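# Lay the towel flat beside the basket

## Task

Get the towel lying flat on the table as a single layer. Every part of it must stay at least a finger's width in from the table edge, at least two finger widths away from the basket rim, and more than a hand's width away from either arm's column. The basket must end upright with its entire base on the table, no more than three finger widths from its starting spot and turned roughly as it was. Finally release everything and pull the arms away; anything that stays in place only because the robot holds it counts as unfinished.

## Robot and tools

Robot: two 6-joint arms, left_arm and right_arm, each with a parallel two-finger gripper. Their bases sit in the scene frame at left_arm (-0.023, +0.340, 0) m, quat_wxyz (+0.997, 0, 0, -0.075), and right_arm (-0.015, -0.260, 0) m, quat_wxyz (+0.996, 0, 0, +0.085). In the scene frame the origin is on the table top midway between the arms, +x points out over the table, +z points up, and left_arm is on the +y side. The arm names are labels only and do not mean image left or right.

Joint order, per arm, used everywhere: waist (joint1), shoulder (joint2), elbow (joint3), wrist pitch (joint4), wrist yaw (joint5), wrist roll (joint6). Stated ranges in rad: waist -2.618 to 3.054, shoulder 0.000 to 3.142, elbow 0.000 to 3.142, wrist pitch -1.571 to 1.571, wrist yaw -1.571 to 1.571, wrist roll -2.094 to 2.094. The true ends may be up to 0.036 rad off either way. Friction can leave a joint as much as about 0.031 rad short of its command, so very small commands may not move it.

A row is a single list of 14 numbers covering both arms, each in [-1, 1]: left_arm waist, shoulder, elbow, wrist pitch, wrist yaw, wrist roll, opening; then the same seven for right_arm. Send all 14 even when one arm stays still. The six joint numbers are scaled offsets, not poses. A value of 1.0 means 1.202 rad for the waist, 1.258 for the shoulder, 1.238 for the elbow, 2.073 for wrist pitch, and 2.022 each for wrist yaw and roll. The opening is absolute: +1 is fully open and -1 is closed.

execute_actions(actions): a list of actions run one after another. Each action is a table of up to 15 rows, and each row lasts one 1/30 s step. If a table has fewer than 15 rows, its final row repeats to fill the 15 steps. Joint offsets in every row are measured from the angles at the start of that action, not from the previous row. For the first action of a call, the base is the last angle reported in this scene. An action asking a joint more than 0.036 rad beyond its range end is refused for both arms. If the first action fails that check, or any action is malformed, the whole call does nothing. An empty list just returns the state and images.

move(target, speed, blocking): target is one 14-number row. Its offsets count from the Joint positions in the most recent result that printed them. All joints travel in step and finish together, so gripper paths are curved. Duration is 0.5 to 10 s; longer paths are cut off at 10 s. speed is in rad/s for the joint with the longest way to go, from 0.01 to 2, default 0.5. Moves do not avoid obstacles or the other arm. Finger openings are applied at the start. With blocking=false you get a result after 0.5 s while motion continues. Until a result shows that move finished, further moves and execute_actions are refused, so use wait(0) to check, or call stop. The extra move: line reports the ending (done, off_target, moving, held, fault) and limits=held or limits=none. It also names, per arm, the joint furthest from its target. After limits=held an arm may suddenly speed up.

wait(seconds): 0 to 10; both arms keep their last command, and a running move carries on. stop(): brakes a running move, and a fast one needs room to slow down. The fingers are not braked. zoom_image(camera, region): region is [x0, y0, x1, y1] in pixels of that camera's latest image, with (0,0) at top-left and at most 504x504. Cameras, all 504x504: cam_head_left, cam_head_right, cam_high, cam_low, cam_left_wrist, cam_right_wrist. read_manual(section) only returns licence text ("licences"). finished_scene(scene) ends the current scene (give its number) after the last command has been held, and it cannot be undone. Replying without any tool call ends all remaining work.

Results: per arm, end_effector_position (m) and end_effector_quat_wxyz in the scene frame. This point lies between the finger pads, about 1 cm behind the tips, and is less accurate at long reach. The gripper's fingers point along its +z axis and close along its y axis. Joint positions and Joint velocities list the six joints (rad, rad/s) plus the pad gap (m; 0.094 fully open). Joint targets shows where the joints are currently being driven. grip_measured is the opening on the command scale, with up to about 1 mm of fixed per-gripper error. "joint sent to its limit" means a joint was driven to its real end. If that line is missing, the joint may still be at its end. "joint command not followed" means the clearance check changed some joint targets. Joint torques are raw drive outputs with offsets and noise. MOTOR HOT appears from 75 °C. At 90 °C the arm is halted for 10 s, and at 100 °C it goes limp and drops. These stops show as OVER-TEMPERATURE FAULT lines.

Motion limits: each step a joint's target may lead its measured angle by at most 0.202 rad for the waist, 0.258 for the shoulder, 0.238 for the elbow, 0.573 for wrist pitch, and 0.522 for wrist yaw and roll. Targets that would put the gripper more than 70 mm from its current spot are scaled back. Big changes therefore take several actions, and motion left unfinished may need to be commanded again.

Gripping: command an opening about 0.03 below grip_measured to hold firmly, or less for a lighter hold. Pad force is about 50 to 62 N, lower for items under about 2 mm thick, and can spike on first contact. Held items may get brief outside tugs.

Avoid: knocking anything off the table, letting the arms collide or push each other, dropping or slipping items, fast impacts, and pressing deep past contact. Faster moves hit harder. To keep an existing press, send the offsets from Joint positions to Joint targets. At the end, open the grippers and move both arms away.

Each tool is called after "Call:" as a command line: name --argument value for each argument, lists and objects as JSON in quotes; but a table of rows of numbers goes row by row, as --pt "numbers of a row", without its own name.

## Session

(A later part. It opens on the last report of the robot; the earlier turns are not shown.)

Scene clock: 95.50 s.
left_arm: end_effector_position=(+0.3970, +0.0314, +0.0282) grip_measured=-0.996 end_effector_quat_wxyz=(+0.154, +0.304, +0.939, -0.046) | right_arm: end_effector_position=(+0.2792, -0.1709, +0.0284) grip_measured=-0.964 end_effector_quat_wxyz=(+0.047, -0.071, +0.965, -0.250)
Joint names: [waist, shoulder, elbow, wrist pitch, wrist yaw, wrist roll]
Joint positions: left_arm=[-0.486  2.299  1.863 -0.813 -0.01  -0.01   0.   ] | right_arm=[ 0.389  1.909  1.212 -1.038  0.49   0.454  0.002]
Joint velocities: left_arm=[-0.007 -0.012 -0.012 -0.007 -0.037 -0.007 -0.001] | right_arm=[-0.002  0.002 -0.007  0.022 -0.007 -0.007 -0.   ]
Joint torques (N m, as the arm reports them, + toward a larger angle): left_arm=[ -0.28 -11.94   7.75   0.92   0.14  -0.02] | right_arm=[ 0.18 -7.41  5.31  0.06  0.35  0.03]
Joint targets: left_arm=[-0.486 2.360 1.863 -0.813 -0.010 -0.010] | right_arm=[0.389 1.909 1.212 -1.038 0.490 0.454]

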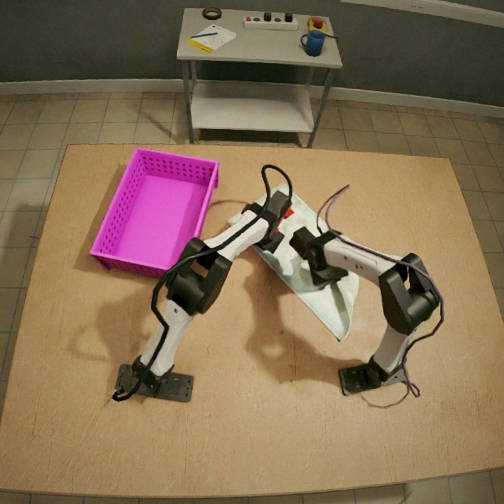

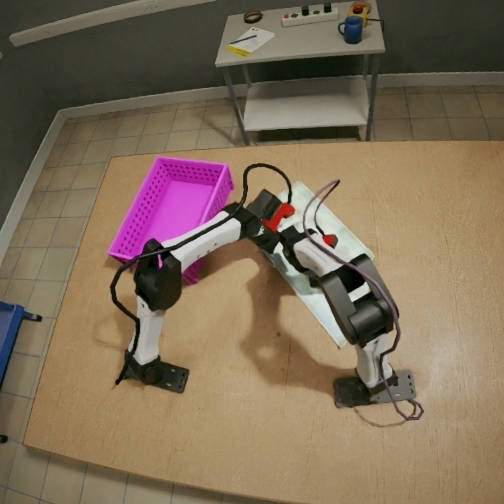

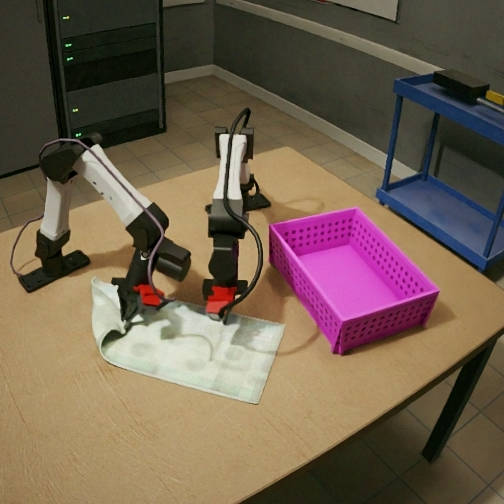

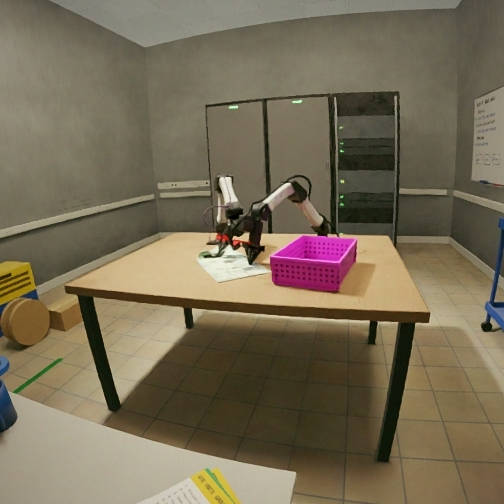

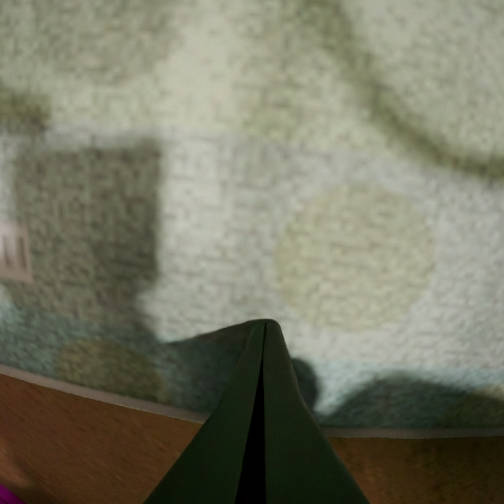

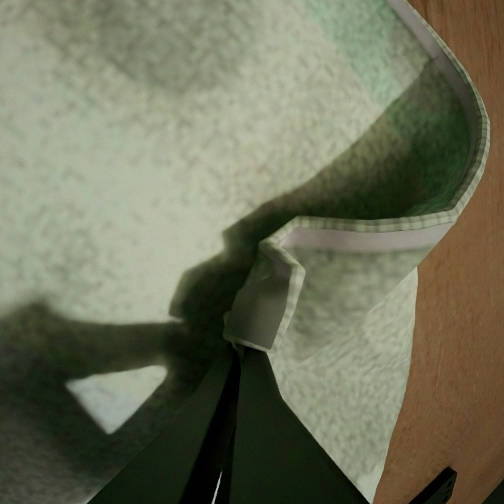

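Call:
move --target '[0,0.048,0,0,0,0,-1, -0.4235,-0.205,0.0367,-0.1075,-0.195,0,-1]' --speed 0.4

Scene clock: 100.10 s.
left_arm: end_effector_position=(+0.3973, +0.0312, +0.0282) grip_measured=-0.996 end_effector_quat_wxyz=(+0.154, +0.304, +0.939, -0.046) | right_arm: end_effector_position=(+0.2537, -0.2620, +0.0860) grip_measured=-0.964 end_effector_quat_wxyz=(-0.035, +0.195, +0.978, -0.061)
Joint names: [waist, shoulder, elbow, wrist pitch, wrist yaw, wrist roll]
Joint positions: left_arm=[-0.486  2.3    1.863 -0.811 -0.01  -0.01   0.   ] | right_arm=[-0.114  1.665  1.239 -1.244  0.101  0.454  0.002]
Joint velocities: left_arm=[-0.002 -0.007  0.007 -0.007 -0.037  0.007  0.001] | right_arm=[-0.012 -0.007 -0.012 -0.022 -0.051  0.007  0.   ]
Joint torques (N m, as the arm reports them, + toward a larger angle): left_arm=[ -0.16 -12.01   7.7    0.94   0.14  -0.01] | right_arm=[-0.34 -6.82  7.26  0.01  0.09  0.  ]
Joint targets: left_arm=[-0.486 2.360 1.863 -0.812 -0.010 -0.010] | right_arm=[-0.120 1.651 1.257 -1.260 0.095 0.454]
move: off_target (left_arm); limits=none; left_arm: farthest joint: the shoulder, 0.060 radians from its target (0.060 radians at the start); right_arm: farthest joint: the elbow, 0.018 radians from its target (0.046 radians at the start)

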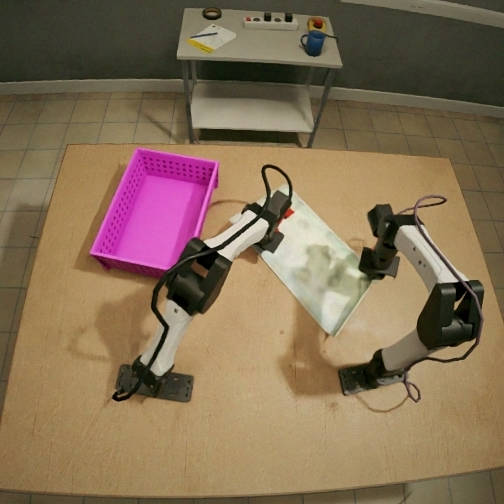

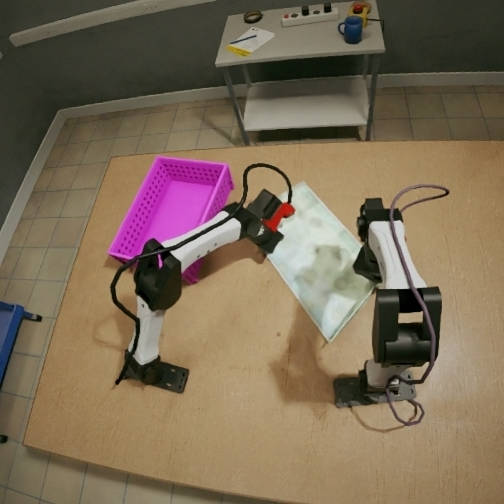

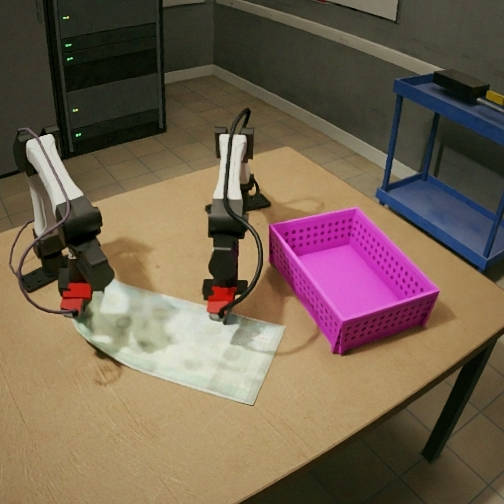

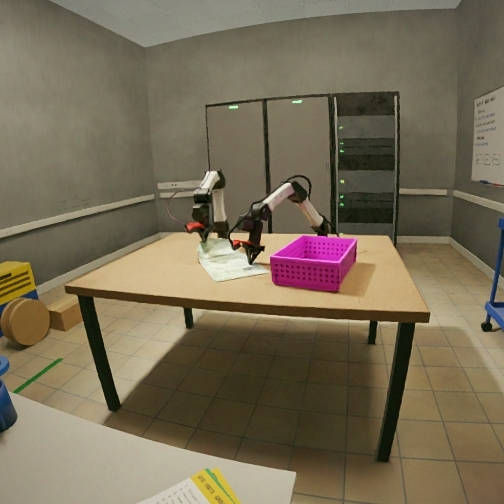

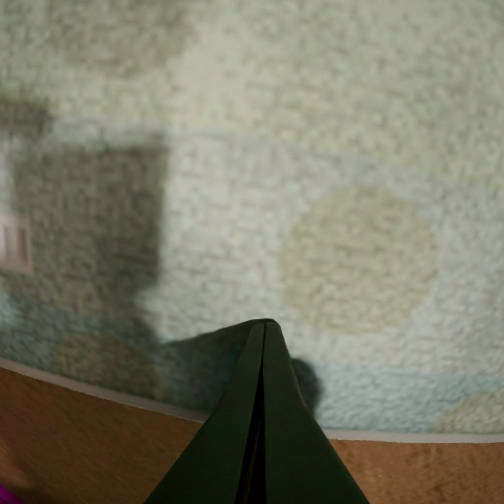

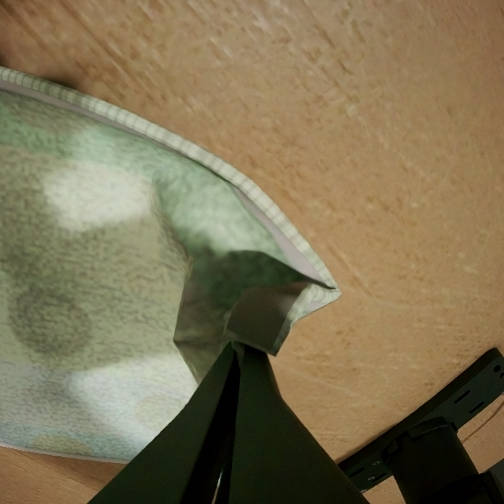

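Call:
execute_actions --actions '[[[0,0.0495,0.0021,0.0026,0,0,-1,-0.0115,0.0026,-0.0019,0.0032,-0.0045,-0.0017,-1],[0,0.0511,0.0042,0.0052,0,0,-1,-0.0231,0.0053,-0.0037,0.0064,-0.0091,-0.0033,-1],[0,0.0526,0.0063,0.0078,0,0,-1,-0.0346,0.0079,-0.0056,0.0096,-0.0136,-0.005,-1],[0,0.0542,0.0085,0.0104,0,0,-1,-0.0461,0.0105,-0.0075,0.0128,-0.0181,-0.0067,-1],[0,0.0557,0.0106,0.013,0,0,-1,-0.0577,0.0132,-0.0093,0.016,-0.0227,-0.0083,-1],[0,0.0572,0.0127,0.0156,0,0,-1,-0.0692,0.0158,-0.0112,0.0192,-0.0272,-0.01,-1],[0,0.0588,0.0148,0.0182,0,0,-1,-0.0807,0.0184,-0.0131,0.0224,-0.0317,-0.0117,-1],[0,0.0603,0.0169,0.0208,0,0,-1,-0.0923,0.0211,-0.0149,0.0256,-0.0363,-0.0133,-1],[0,0.0619,0.019,0.0234,0,0,-1,-0.1038,0.0237,-0.0168,0.0288,-0.0408,-0.015,-1],[0,0.0634,0.0211,0.026,0,0,-1,-0.1153,0.0263,-0.0187,0.032,-0.0453,-0.0167,-1],[0,0.0649,0.0232,0.0286,0,0,-1,-0.1269,0.029,-0.0205,0.0352,-0.0499,-0.0183,-1],[0,0.0665,0.0254,0.0312,0,0,-1,-0.1384,0.0316,-0.0224,0.0384,-0.0544,-0.02,-1],[0,0.068,0.0275,0.0338,0,0,-1,-0.1499,0.0342,-0.0243,0.0416,-0.0589,-0.0217,-1],[0,0.0696,0.0296,0.0364,0,0,-1,-0.1615,0.0369,-0.0261,0.0448,-0.0635,-0.0233,-1],[0,0.0711,0.0317,0.039,0,0,-1,-0.173,0.0395,-0.028,0.048,-0.068,-0.025,-1]],[[0,0.0526,0.0063,0.0078,0,0,-1,-0.0346,0.0079,-0.0056,0.0096,-0.0136,-0.005,-1],[0,0.0542,0.0085,0.0104,0,0,-1,-0.0461,0.0105,-0.0075,0.0128,-0.0181,-0.0067,-1],[0,0.0557,0.0106,0.013,0,0,-1,-0.0577,0.0132,-0.0093,0.016,-0.0227,-0.0083,-1],[0,0.0572,0.0127,0.0156,0,0,-1,-0.0692,0.0158,-0.0112,0.0192,-0.0272,-0.01,-1],[0,0.0588,0.0148,0.0182,0,0,-1,-0.0807,0.0184,-0.0131,0.0224,-0.0317,-0.0117,-1],[0,0.0603,0.0169,0.0208,0,0,-1,-0.0923,0.0211,-0.0149,0.0256,-0.0363,-0.0133,-1],[0,0.0619,0.019,0.0234,0,0,-1,-0.1038,0.0237,-0.0168,0.0288,-0.0408,-0.015,-1],[0,0.0634,0.0211,0.026,0,0,-1,-0.1153,0.0263,-0.0187,0.032,-0.0453,-0.0167,-1],[0,0.0649,0.0232,0.0286,0,0,-1,-0.1269,0.029,-0.0205,0.0352,-0.0499,-0.0183,-1],[0,0.0665,0.0254,0.0312,0,0,-1,-0.1384,0.0316,-0.0224,0.0384,-0.0544,-0.02,-1],[0,0.068,0.0275,0.0338,0,0,-1,-0.1499,0.0342,-0.0243,0.0416,-0.0589,-0.0217,-1],[0,0.0696,0.0296,0.0364,0,0,-1,-0.1615,0.0369,-0.0261,0.0448,-0.0635,-0.0233,-1],[0,0.0711,0.0317,0.039,0,0,-1,-0.173,0.0395,-0.028,0.048,-0.068,-0.025,-1],[0,0.0726,0.0338,0.0416,0,0,-1,-0.1845,0.0421,-0.0299,0.0512,-0.0725,-0.0267,-1],[0,0.0742,0.0359,0.0442,0,0,-1,-0.196,0.0447,-0.0318,0.0544,-0.077,-0.0283,-1]]]'

Scene clock: 108.83 s.
left_arm: end_effector_position=(+0.4331, +0.0047, +0.0305) grip_measured=-0.996 end_effector_quat_wxyz=(+0.220, +0.299, +0.926, -0.068) | right_arm: end_effector_position=(+0.2661, -0.3339, +0.0602) grip_measured=-0.964 end_effector_quat_wxyz=(-0.030, +0.350, +0.935, +0.055)
Joint names: [waist, shoulder, elbow, wrist pitch, wrist yaw, wrist roll]
Joint positions: left_arm=[-0.486  2.364  1.931 -0.673 -0.01  -0.01   0.   ] | right_arm=[-0.493  1.73   1.211 -1.108 -0.112  0.391  0.002]
Joint velocities: left_arm=[ 0.032  0.076  0.061  0.125 -0.022 -0.007 -0.001] | right_arm=[-0.374  0.105 -0.071  0.139 -0.242 -0.095  0.   ]
Joint torques (N m, as the arm reports them, + toward a larger angle): left_arm=[ -0.19 -13.49   8.26   1.09   0.15  -0.01] | right_arm=[-0.52 -5.56  4.6   0.37 -0.03 -0.1 ]
Joint targets: left_arm=[-0.486 2.422 1.940 -0.659 -0.010 -0.010] | right_arm=[-0.525 1.750 1.188 -1.069 -0.152 0.368]

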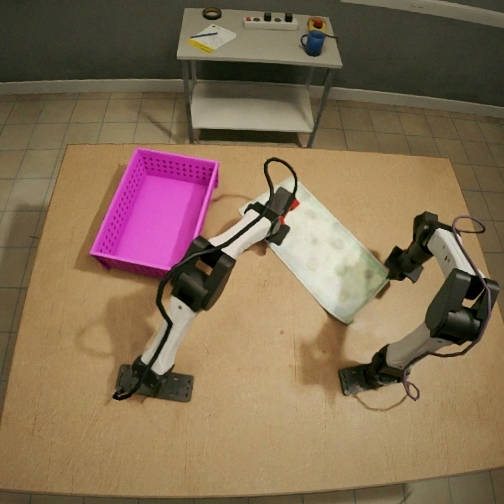

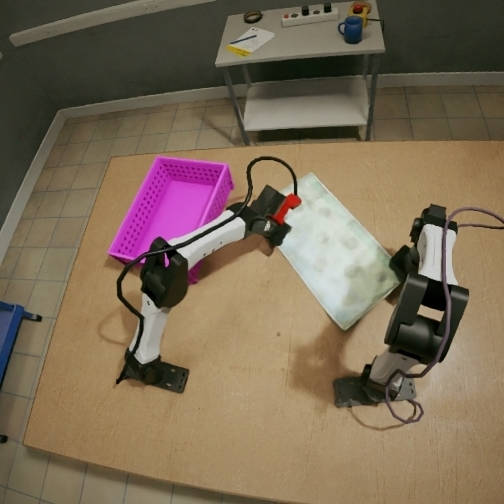

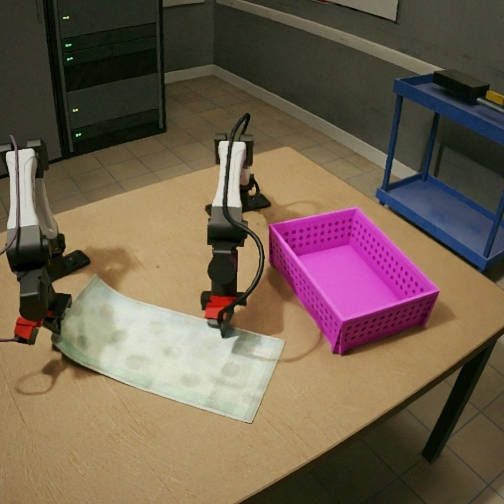

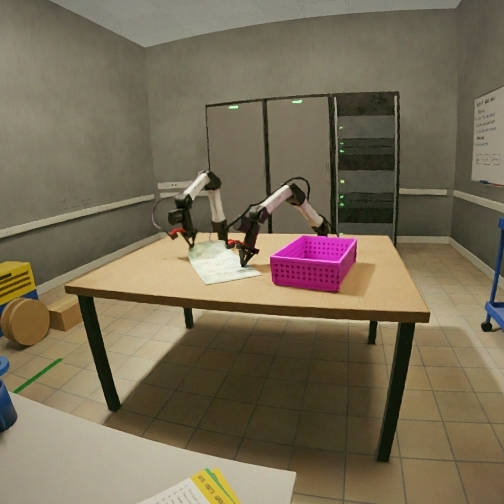

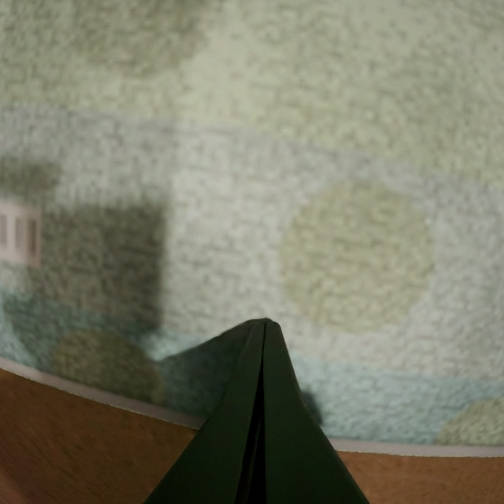

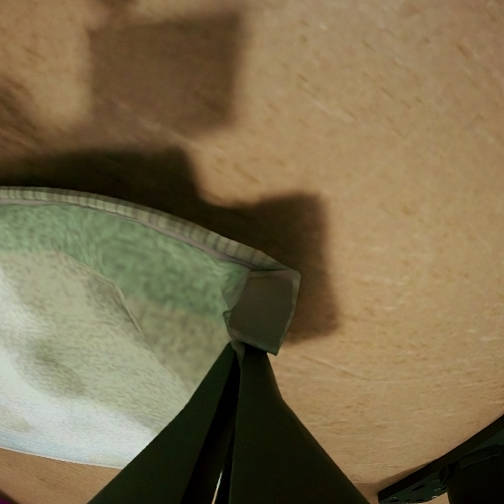

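Call:
move --target '[0,0.056,0.007,0.007,0,0,-1, -0.16,0.128,0.0746,0.046,-0.093,-0.067,-1]' --speed 0.3

Scene clock: 110.87 s.
left_arm: end_effector_position=(+0.4390, +0.0003, +0.0305) grip_measured=-0.996 end_effector_quat_wxyz=(+0.233, +0.298, +0.923, -0.073) | right_arm: end_effector_position=(+0.2913, -0.3722, +0.0385) grip_measured=-0.964 end_effector_quat_wxyz=(-0.011, +0.376, +0.914, +0.151)
Joint names: [waist, shoulder, elbow, wrist pitch, wrist yaw, wrist roll]
Joint positions: left_arm=[-0.486  2.373  1.934 -0.639 -0.01  -0.01   0.   ] | right_arm=[-0.677  1.88   1.281 -1.03  -0.299  0.266  0.002]
Joint velocities: left_arm=[-0.002  0.002  0.002 -0.022 -0.066  0.007 -0.   ] | right_arm=[-0.022  0.007 -0.002 -0.007  0.007  0.037 -0.002]
Joint torques (N m, as the arm reports them, + toward a larger angle): left_arm=[ -0.2  -12.8    8.52   1.09   0.15  -0.03] | right_arm=[-0.52 -6.78  7.35  0.4  -0.13 -0.16]
Joint targets: left_arm=[-0.486 2.435 1.940 -0.658 -0.010 -0.010] | right_arm=[-0.685 1.891 1.303 -1.013 -0.300 0.256]
move: off_target (left_arm, right_arm); limits=none; left_arm: farthest joint: the shoulder, 0.061 radians from its target (0.064 radians at the start); right_arm: farthest joint: the elbow, 0.022 radians from its target (0.099 radians at the start)

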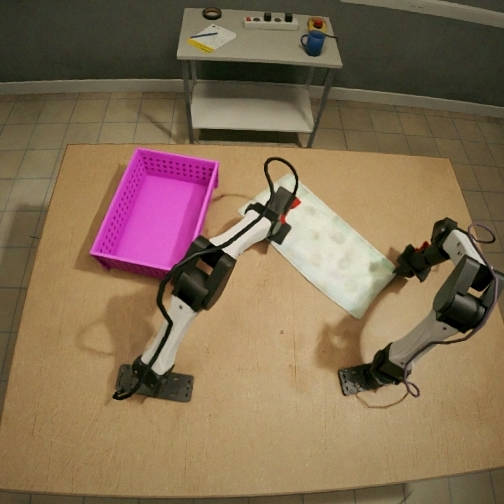

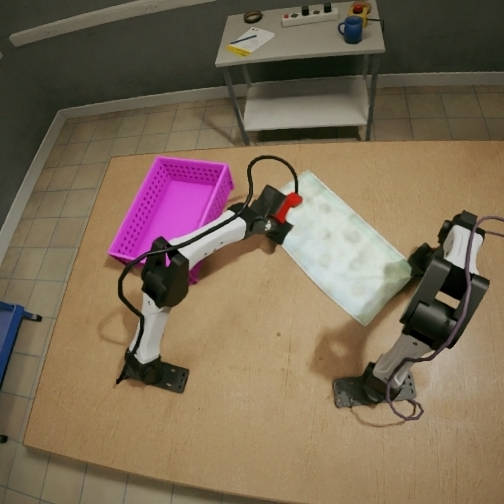

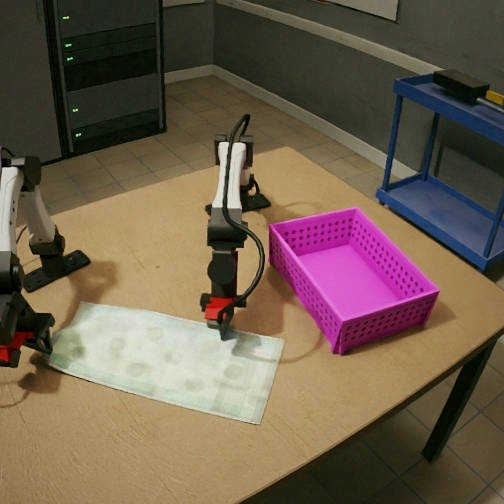

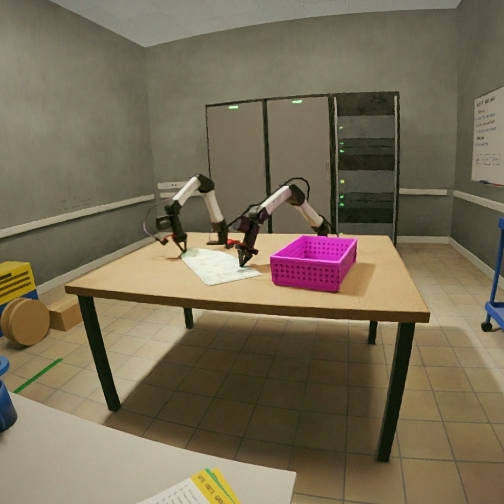

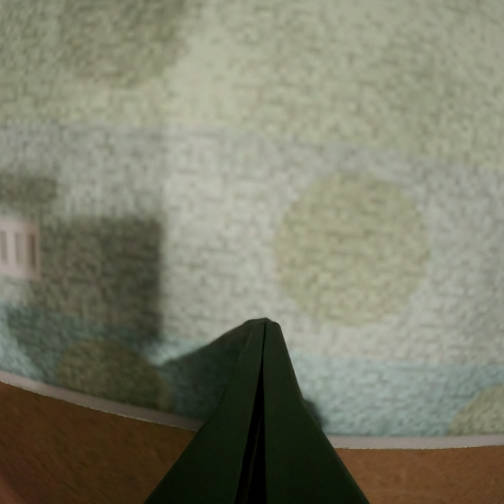

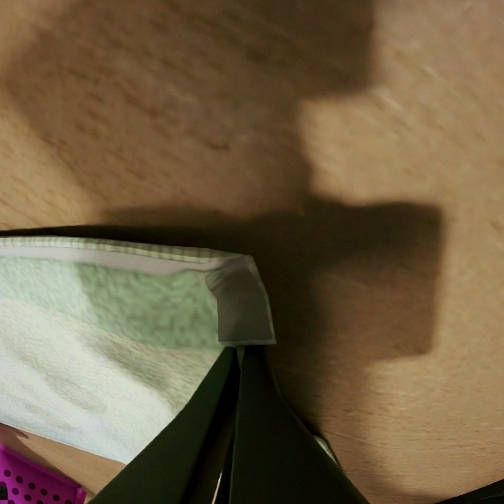

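Call:
execute_actions --actions '[[[0,0.048,0,0,0,0,-1, 0,0,0,0,0,0,-0.85],[0,0.048,0,0,0,0,-1, 0,0,0,0,0,0,-0.7],[0,0.048,0,0,0,0,-1, 0,0,0,0,0,0,-0.55],[0,0.048,0,0,0,0,-1, 0,0,0,0,0,0,-0.4],[0,0.048,0,0,0,0,-1, 0,0,0,0,0,0,-0.3]],[[0,0.048,0,0,0,0,-1, -0.01,-0.01,0,0,0,0,-0.3],[0,0.048,0,0,0,0,-1, -0.02,-0.02,0,0,0,0,-0.3],[0,0.048,0,0,0,0,-1, -0.03,-0.03,0,0,0,0,-0.3],[0,0.048,0,0,0,0,-1, -0.04,-0.04,0,0,0,0,-0.3],[0,0.048,0,0,0,0,-1, -0.05,-0.05,0,0,0,0,-0.3],[0,0.048,0,0,0,0,-1, -0.06,-0.06,0,0,0,0,-0.3],[0,0.048,0,0,0,0,-1, -0.07,-0.07,0,0,0,0,-0.3],[0,0.048,0,0,0,0,-1, -0.08,-0.08,0,0,0,0,-0.3],[0,0.048,0,0,0,0,-1, -0.09,-0.09,0,0,0,0,-0.3],[0,0.048,0,0,0,0,-1, -0.1,-0.1,0,0,0,0,-0.3]]]'

Call:
move --target '[0,-0.35,-0.15,-0.05,0,0,-1, -0.1,-0.25,-0.1,0,0.1,0,-0.3]' --speed 0.5

Scene clock: 114.23 s.
left_arm: end_effector_position=(+0.4434, -0.0030, +0.0306) grip_measured=-0.996 end_effector_quat_wxyz=(+0.243, +0.297, +0.920, -0.076) | right_arm: end_effector_position=(+0.2817, -0.4112, +0.0751) grip_measured=-0.303 end_effector_quat_wxyz=(+0.056, +0.421, +0.894, +0.141)
Joint names: [waist, shoulder, elbow, wrist pitch, wrist yaw, wrist roll]
Joint positions: left_arm=[-0.486  2.379  1.934 -0.612 -0.01  -0.01   0.   ] | right_arm=[-0.794  1.761  1.281 -1.03  -0.299  0.265  0.033]
Joint velocities: left_arm=[-0.002 -0.007  0.002 -0.022  0.022 -0.007 -0.001] | right_arm=[-0.002 -0.002 -0.012 -0.022 -0.007 -0.051  0.   ]
Joint torques (N m, as the arm reports them, + toward a larger angle): left_arm=[ -0.19 -13.22   7.99   1.1    0.12  -0.02] | right_arm=[-0.08 -7.35  6.19  0.48 -0.12 -0.03]
Joint targets: left_arm=[-0.486 2.436 1.934 -0.627 -0.010 -0.010] | right_arm=[-0.797 1.755 1.281 -1.030 -0.299 0.265]

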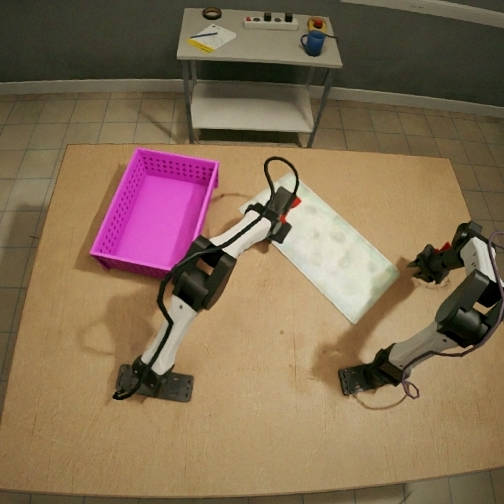

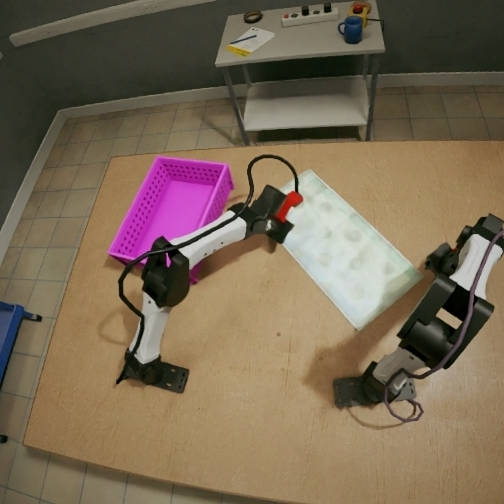

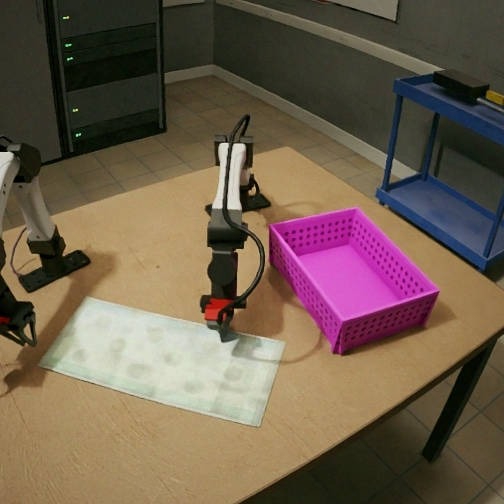

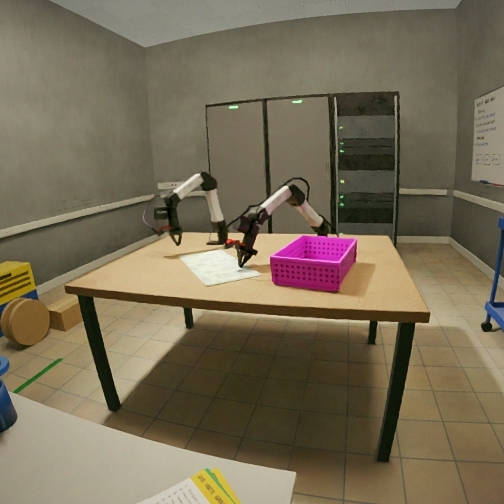

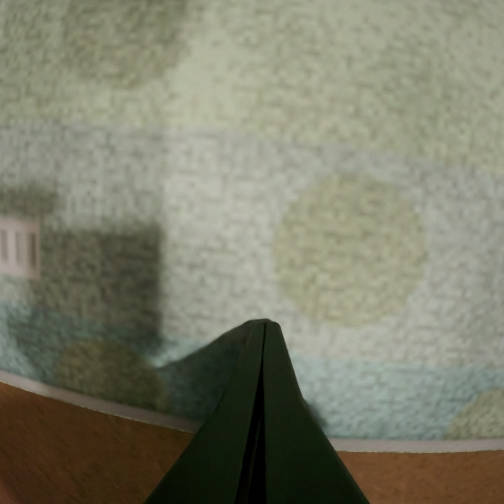

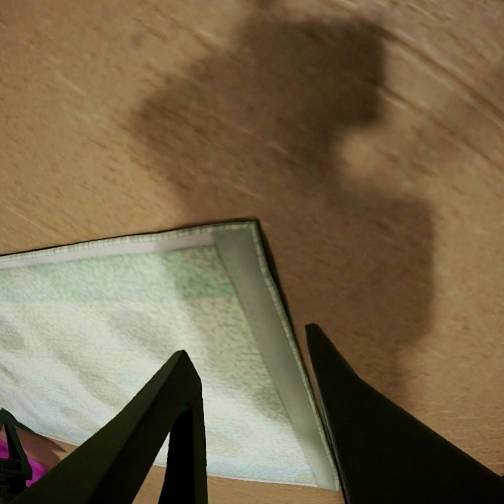

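Scene clock: 115.80 s.
left_arm: end_effector_position=(+0.4030, +0.0269, +0.1955) grip_measured=-0.996 end_effector_quat_wxyz=(+0.336, +0.287, +0.891, -0.108) | right_arm: end_effector_position=(+0.2235, -0.4514, +0.1291) grip_measured=-0.303 end_effector_quat_wxyz=(+0.139, +0.469, +0.872, +0.020)
Joint names: [waist, shoulder, elbow, wrist pitch, wrist yaw, wrist roll]
Joint positions: left_arm=[-0.486  1.938  1.778 -0.69  -0.01  -0.01   0.   ] | right_arm=[-0.905  1.459  1.178 -1.029 -0.105  0.265  0.033]
Joint velocities: left_arm=[-0.017  0.007  0.007  0.022 -0.051  0.007 -0.001] | right_arm=[-0.002 -0.002 -0.002  0.037  0.007  0.022  0.   ]
Joint torques (N m, as the arm reports them, + toward a larger angle): left_arm=[ -0.19 -14.46   6.07   1.38   0.13  -0.04] | right_arm=[-0.57 -5.64  5.14  0.85  0.1  -0.02]
Joint targets: left_arm=[-0.486 1.939 1.749 -0.715 -0.010 -0.010] | right_arm=[-0.914 1.447 1.158 -1.030 -0.097 0.265]
move: off_target (left_arm, right_arm); limits=none; left_arm: farthest joint: the elbow, 0.030 radians from its target (0.186 radians at the start); right_arm: farthest joint: the elbow, 0.021 radians from its target (0.124 radians at the start)

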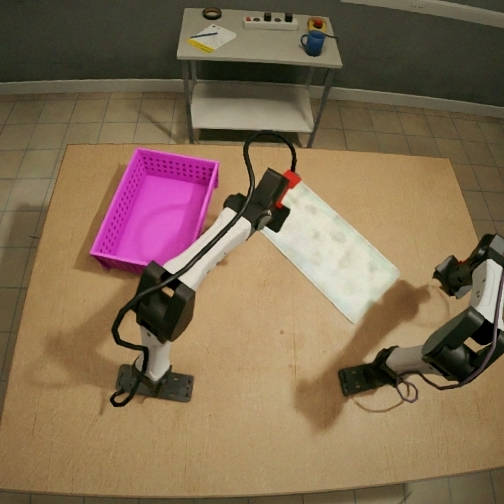

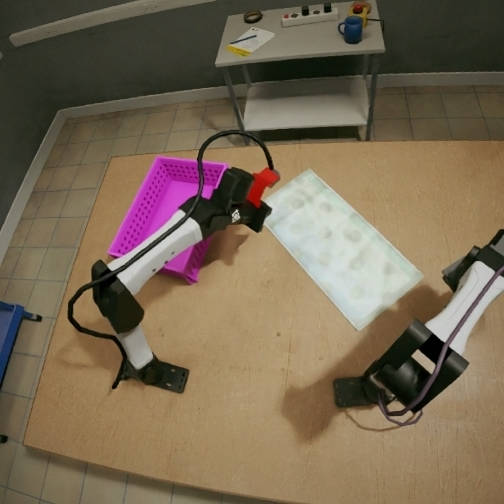

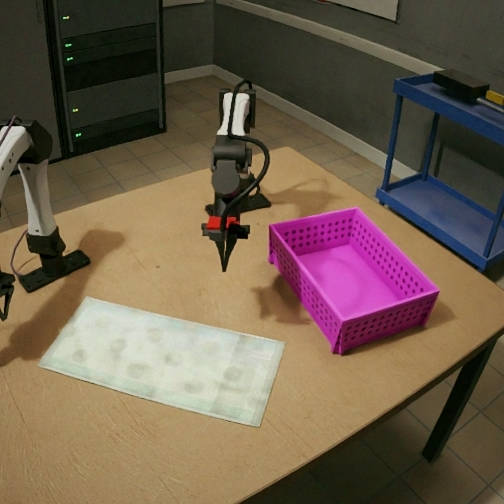

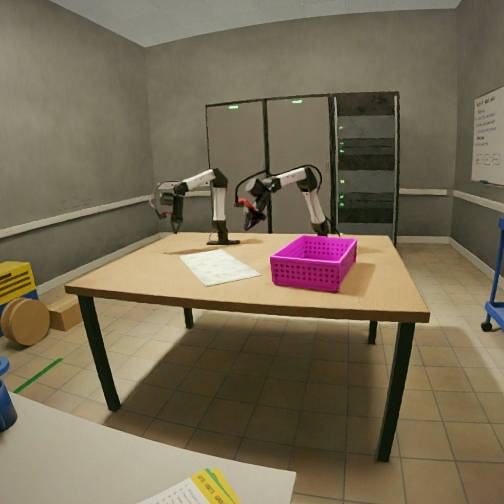

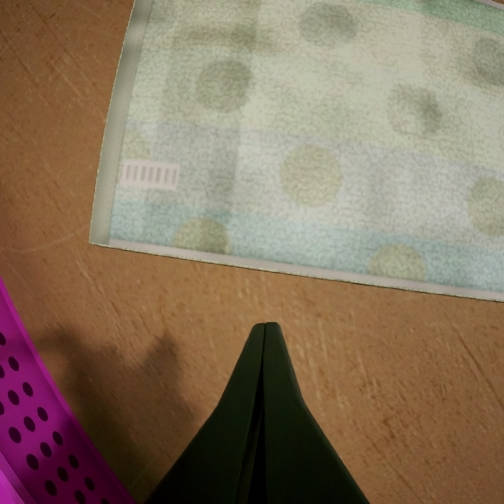

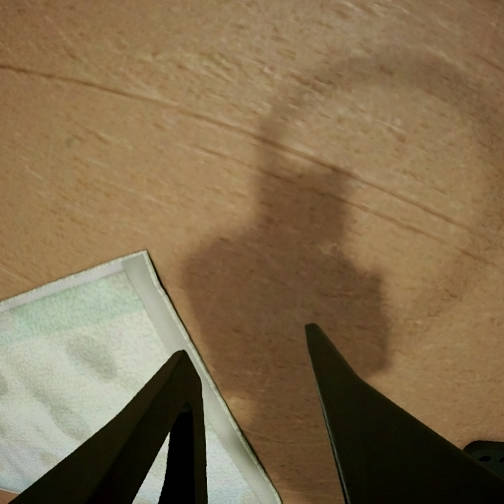

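Call:
move --target '[0,-0.507,-0.548,-0.1,0,0,-1, 0.577,0.053,-0.1955,0.023,0.052,0,-1]' --speed 0.6

Scene clock: 120.73 s.
left_arm: end_effector_position=(+0.2385, +0.1485, +0.1664) grip_measured=-0.996 end_effector_quat_wxyz=(+0.239, +0.297, +0.921, -0.075) | right_arm: end_effector_position=(+0.2314, -0.2703, +0.0517) grip_measured=-0.990 end_effector_quat_wxyz=(+0.006, +0.156, +0.988, +0.005)
Joint names: [waist, shoulder, elbow, wrist pitch, wrist yaw, wrist roll]
Joint positions: left_arm=[-0.486  1.314  1.124 -0.875 -0.01  -0.01   0.   ] | right_arm=[-0.218  1.513  0.952 -0.998 -0.009  0.265  0.   ]
Joint velocities: left_arm=[ 0.002 -0.007 -0.012 -0.066  0.022 -0.051 -0.001] | right_arm=[-0.002  0.002  0.007 -0.022 -0.007  0.007 -0.   ]
Joint torques (N m, as the arm reports them, + toward a larger angle): left_arm=[-0.2  -7.94  6.16  1.05  0.13 -0.04] | right_arm=[ 0.74 -3.72  4.75  0.53  0.14  0.  ]
Joint targets: left_arm=[-0.486 1.300 1.100 -0.897 -0.010 -0.010] | right_arm=[-0.211 1.525 0.936 -0.982 -0.000 0.265]
move: off_target (left_arm); limits=none; left_arm: farthest joint: the elbow, 0.024 radians from its target (0.679 radians at the start); right_arm: farthest joint: the wrist pitch, 0.017 radians from its target (0.048 radians at the start)

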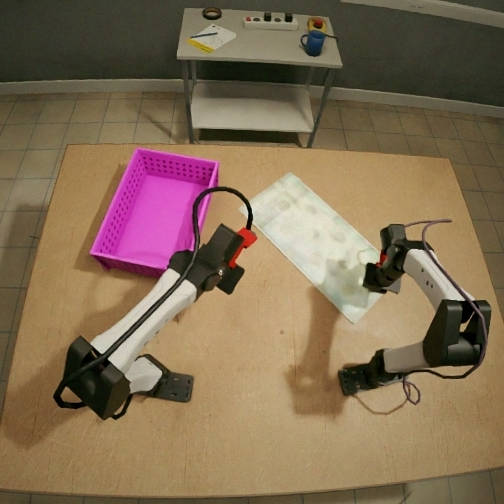

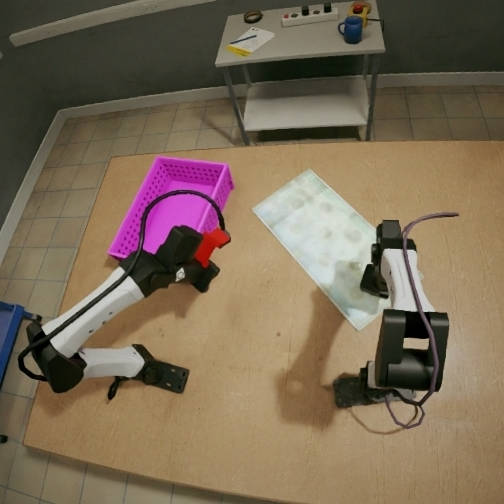

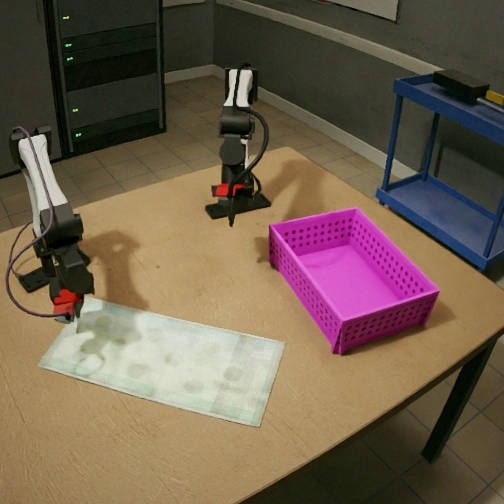

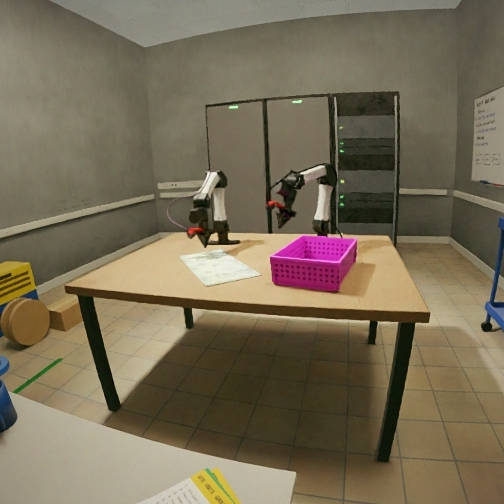

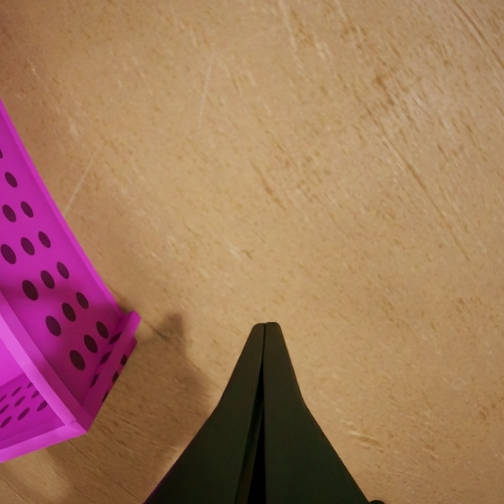

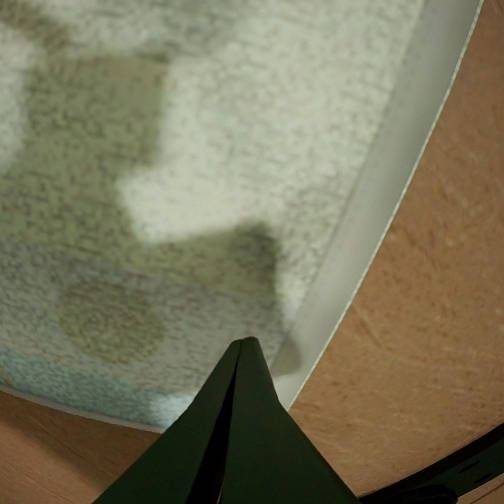

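Call:
move --target '[0,0,0,0,0,0,-1, 0.067,0.051,-0.104,0.056,0,0,-1]' --speed 0.2

Scene clock: 121.93 s.
left_arm: end_effector_position=(+0.2385, +0.1485, +0.1664) grip_measured=-0.996 end_effector_quat_wxyz=(+0.239, +0.297, +0.921, -0.075) | right_arm: end_effector_position=(+0.2117, -0.2539, +0.0168) grip_measured=-0.990 end_effector_quat_wxyz=(-0.029, +0.122, +0.992, -0.001)
Joint names: [waist, shoulder, elbow, wrist pitch, wrist yaw, wrist roll]
Joint positions: left_arm=[-0.486  1.314  1.124 -0.875 -0.01  -0.01   0.   ] | right_arm=[-0.149  1.56   0.846 -0.915 -0.007  0.265  0.   ]
Joint velocities: left_arm=[-0.007  0.007  0.017 -0.007 -0.022  0.037 -0.   ] | right_arm=[-0.017 -0.007  0.002 -0.095  0.022  0.022 -0.001]
Joint torques (N m, as the arm reports them, + toward a larger angle): left_arm=[-0.23 -6.63  8.25  1.25  0.14 -0.03] | right_arm=[ 1.04 -3.38  3.79  0.53  0.04 -0.01]
Joint targets: left_arm=[-0.486 1.314 1.124 -0.875 -0.010 -0.010] | right_arm=[-0.138 1.577 0.823 -0.882 -0.008 0.265]
move: off_target (right_arm); limits=none; left_arm: farthest joint: the waist, 0.000 radians from its target (0.000 radians at the start); right_arm: farthest joint: the wrist pitch, 0.033 radians from its target (0.116 radians at the start)

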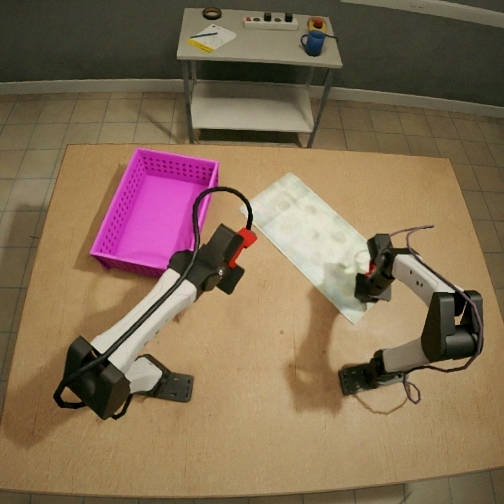

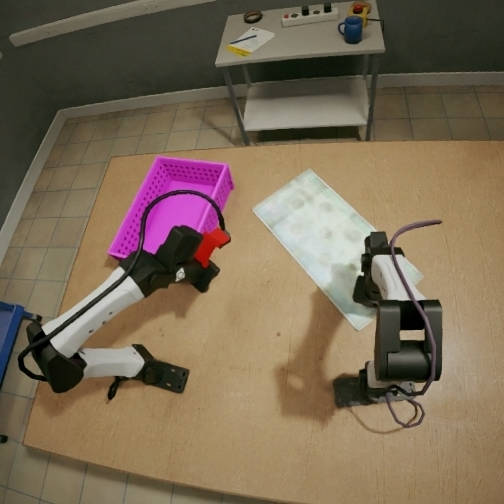

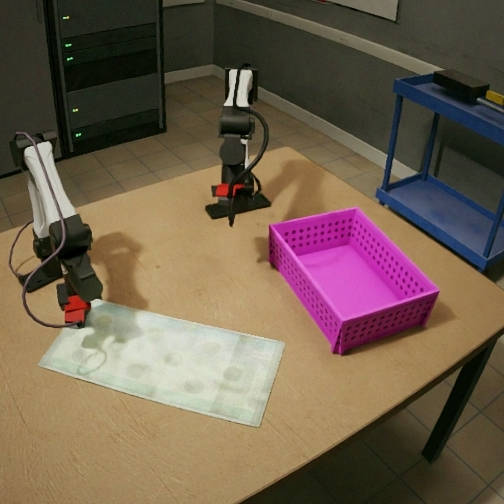

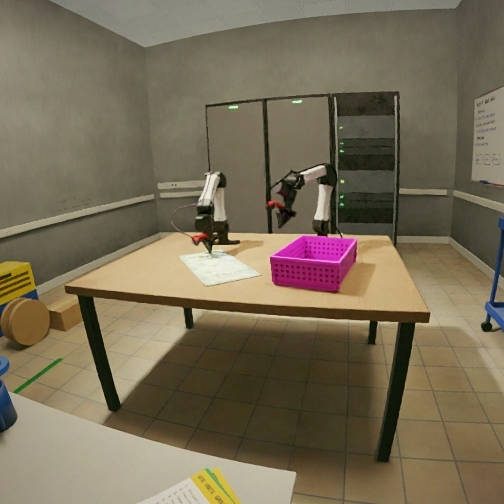

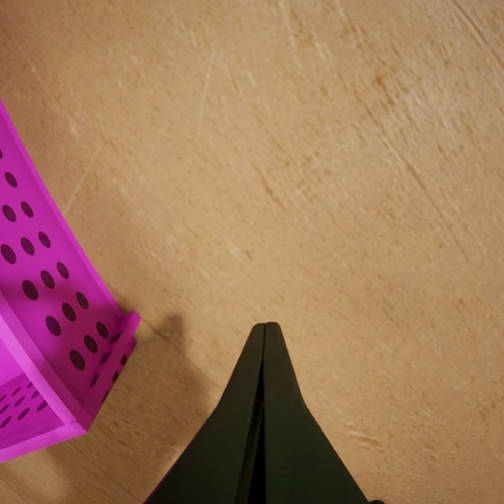

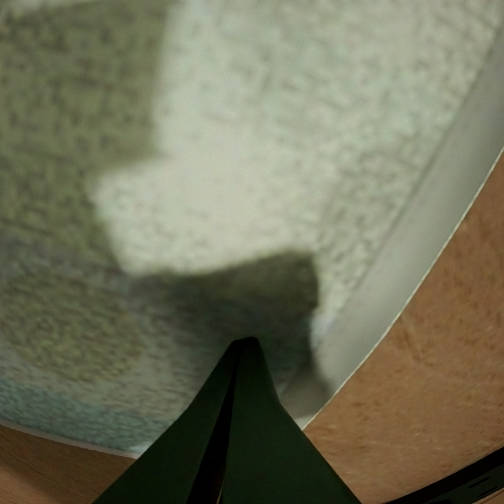

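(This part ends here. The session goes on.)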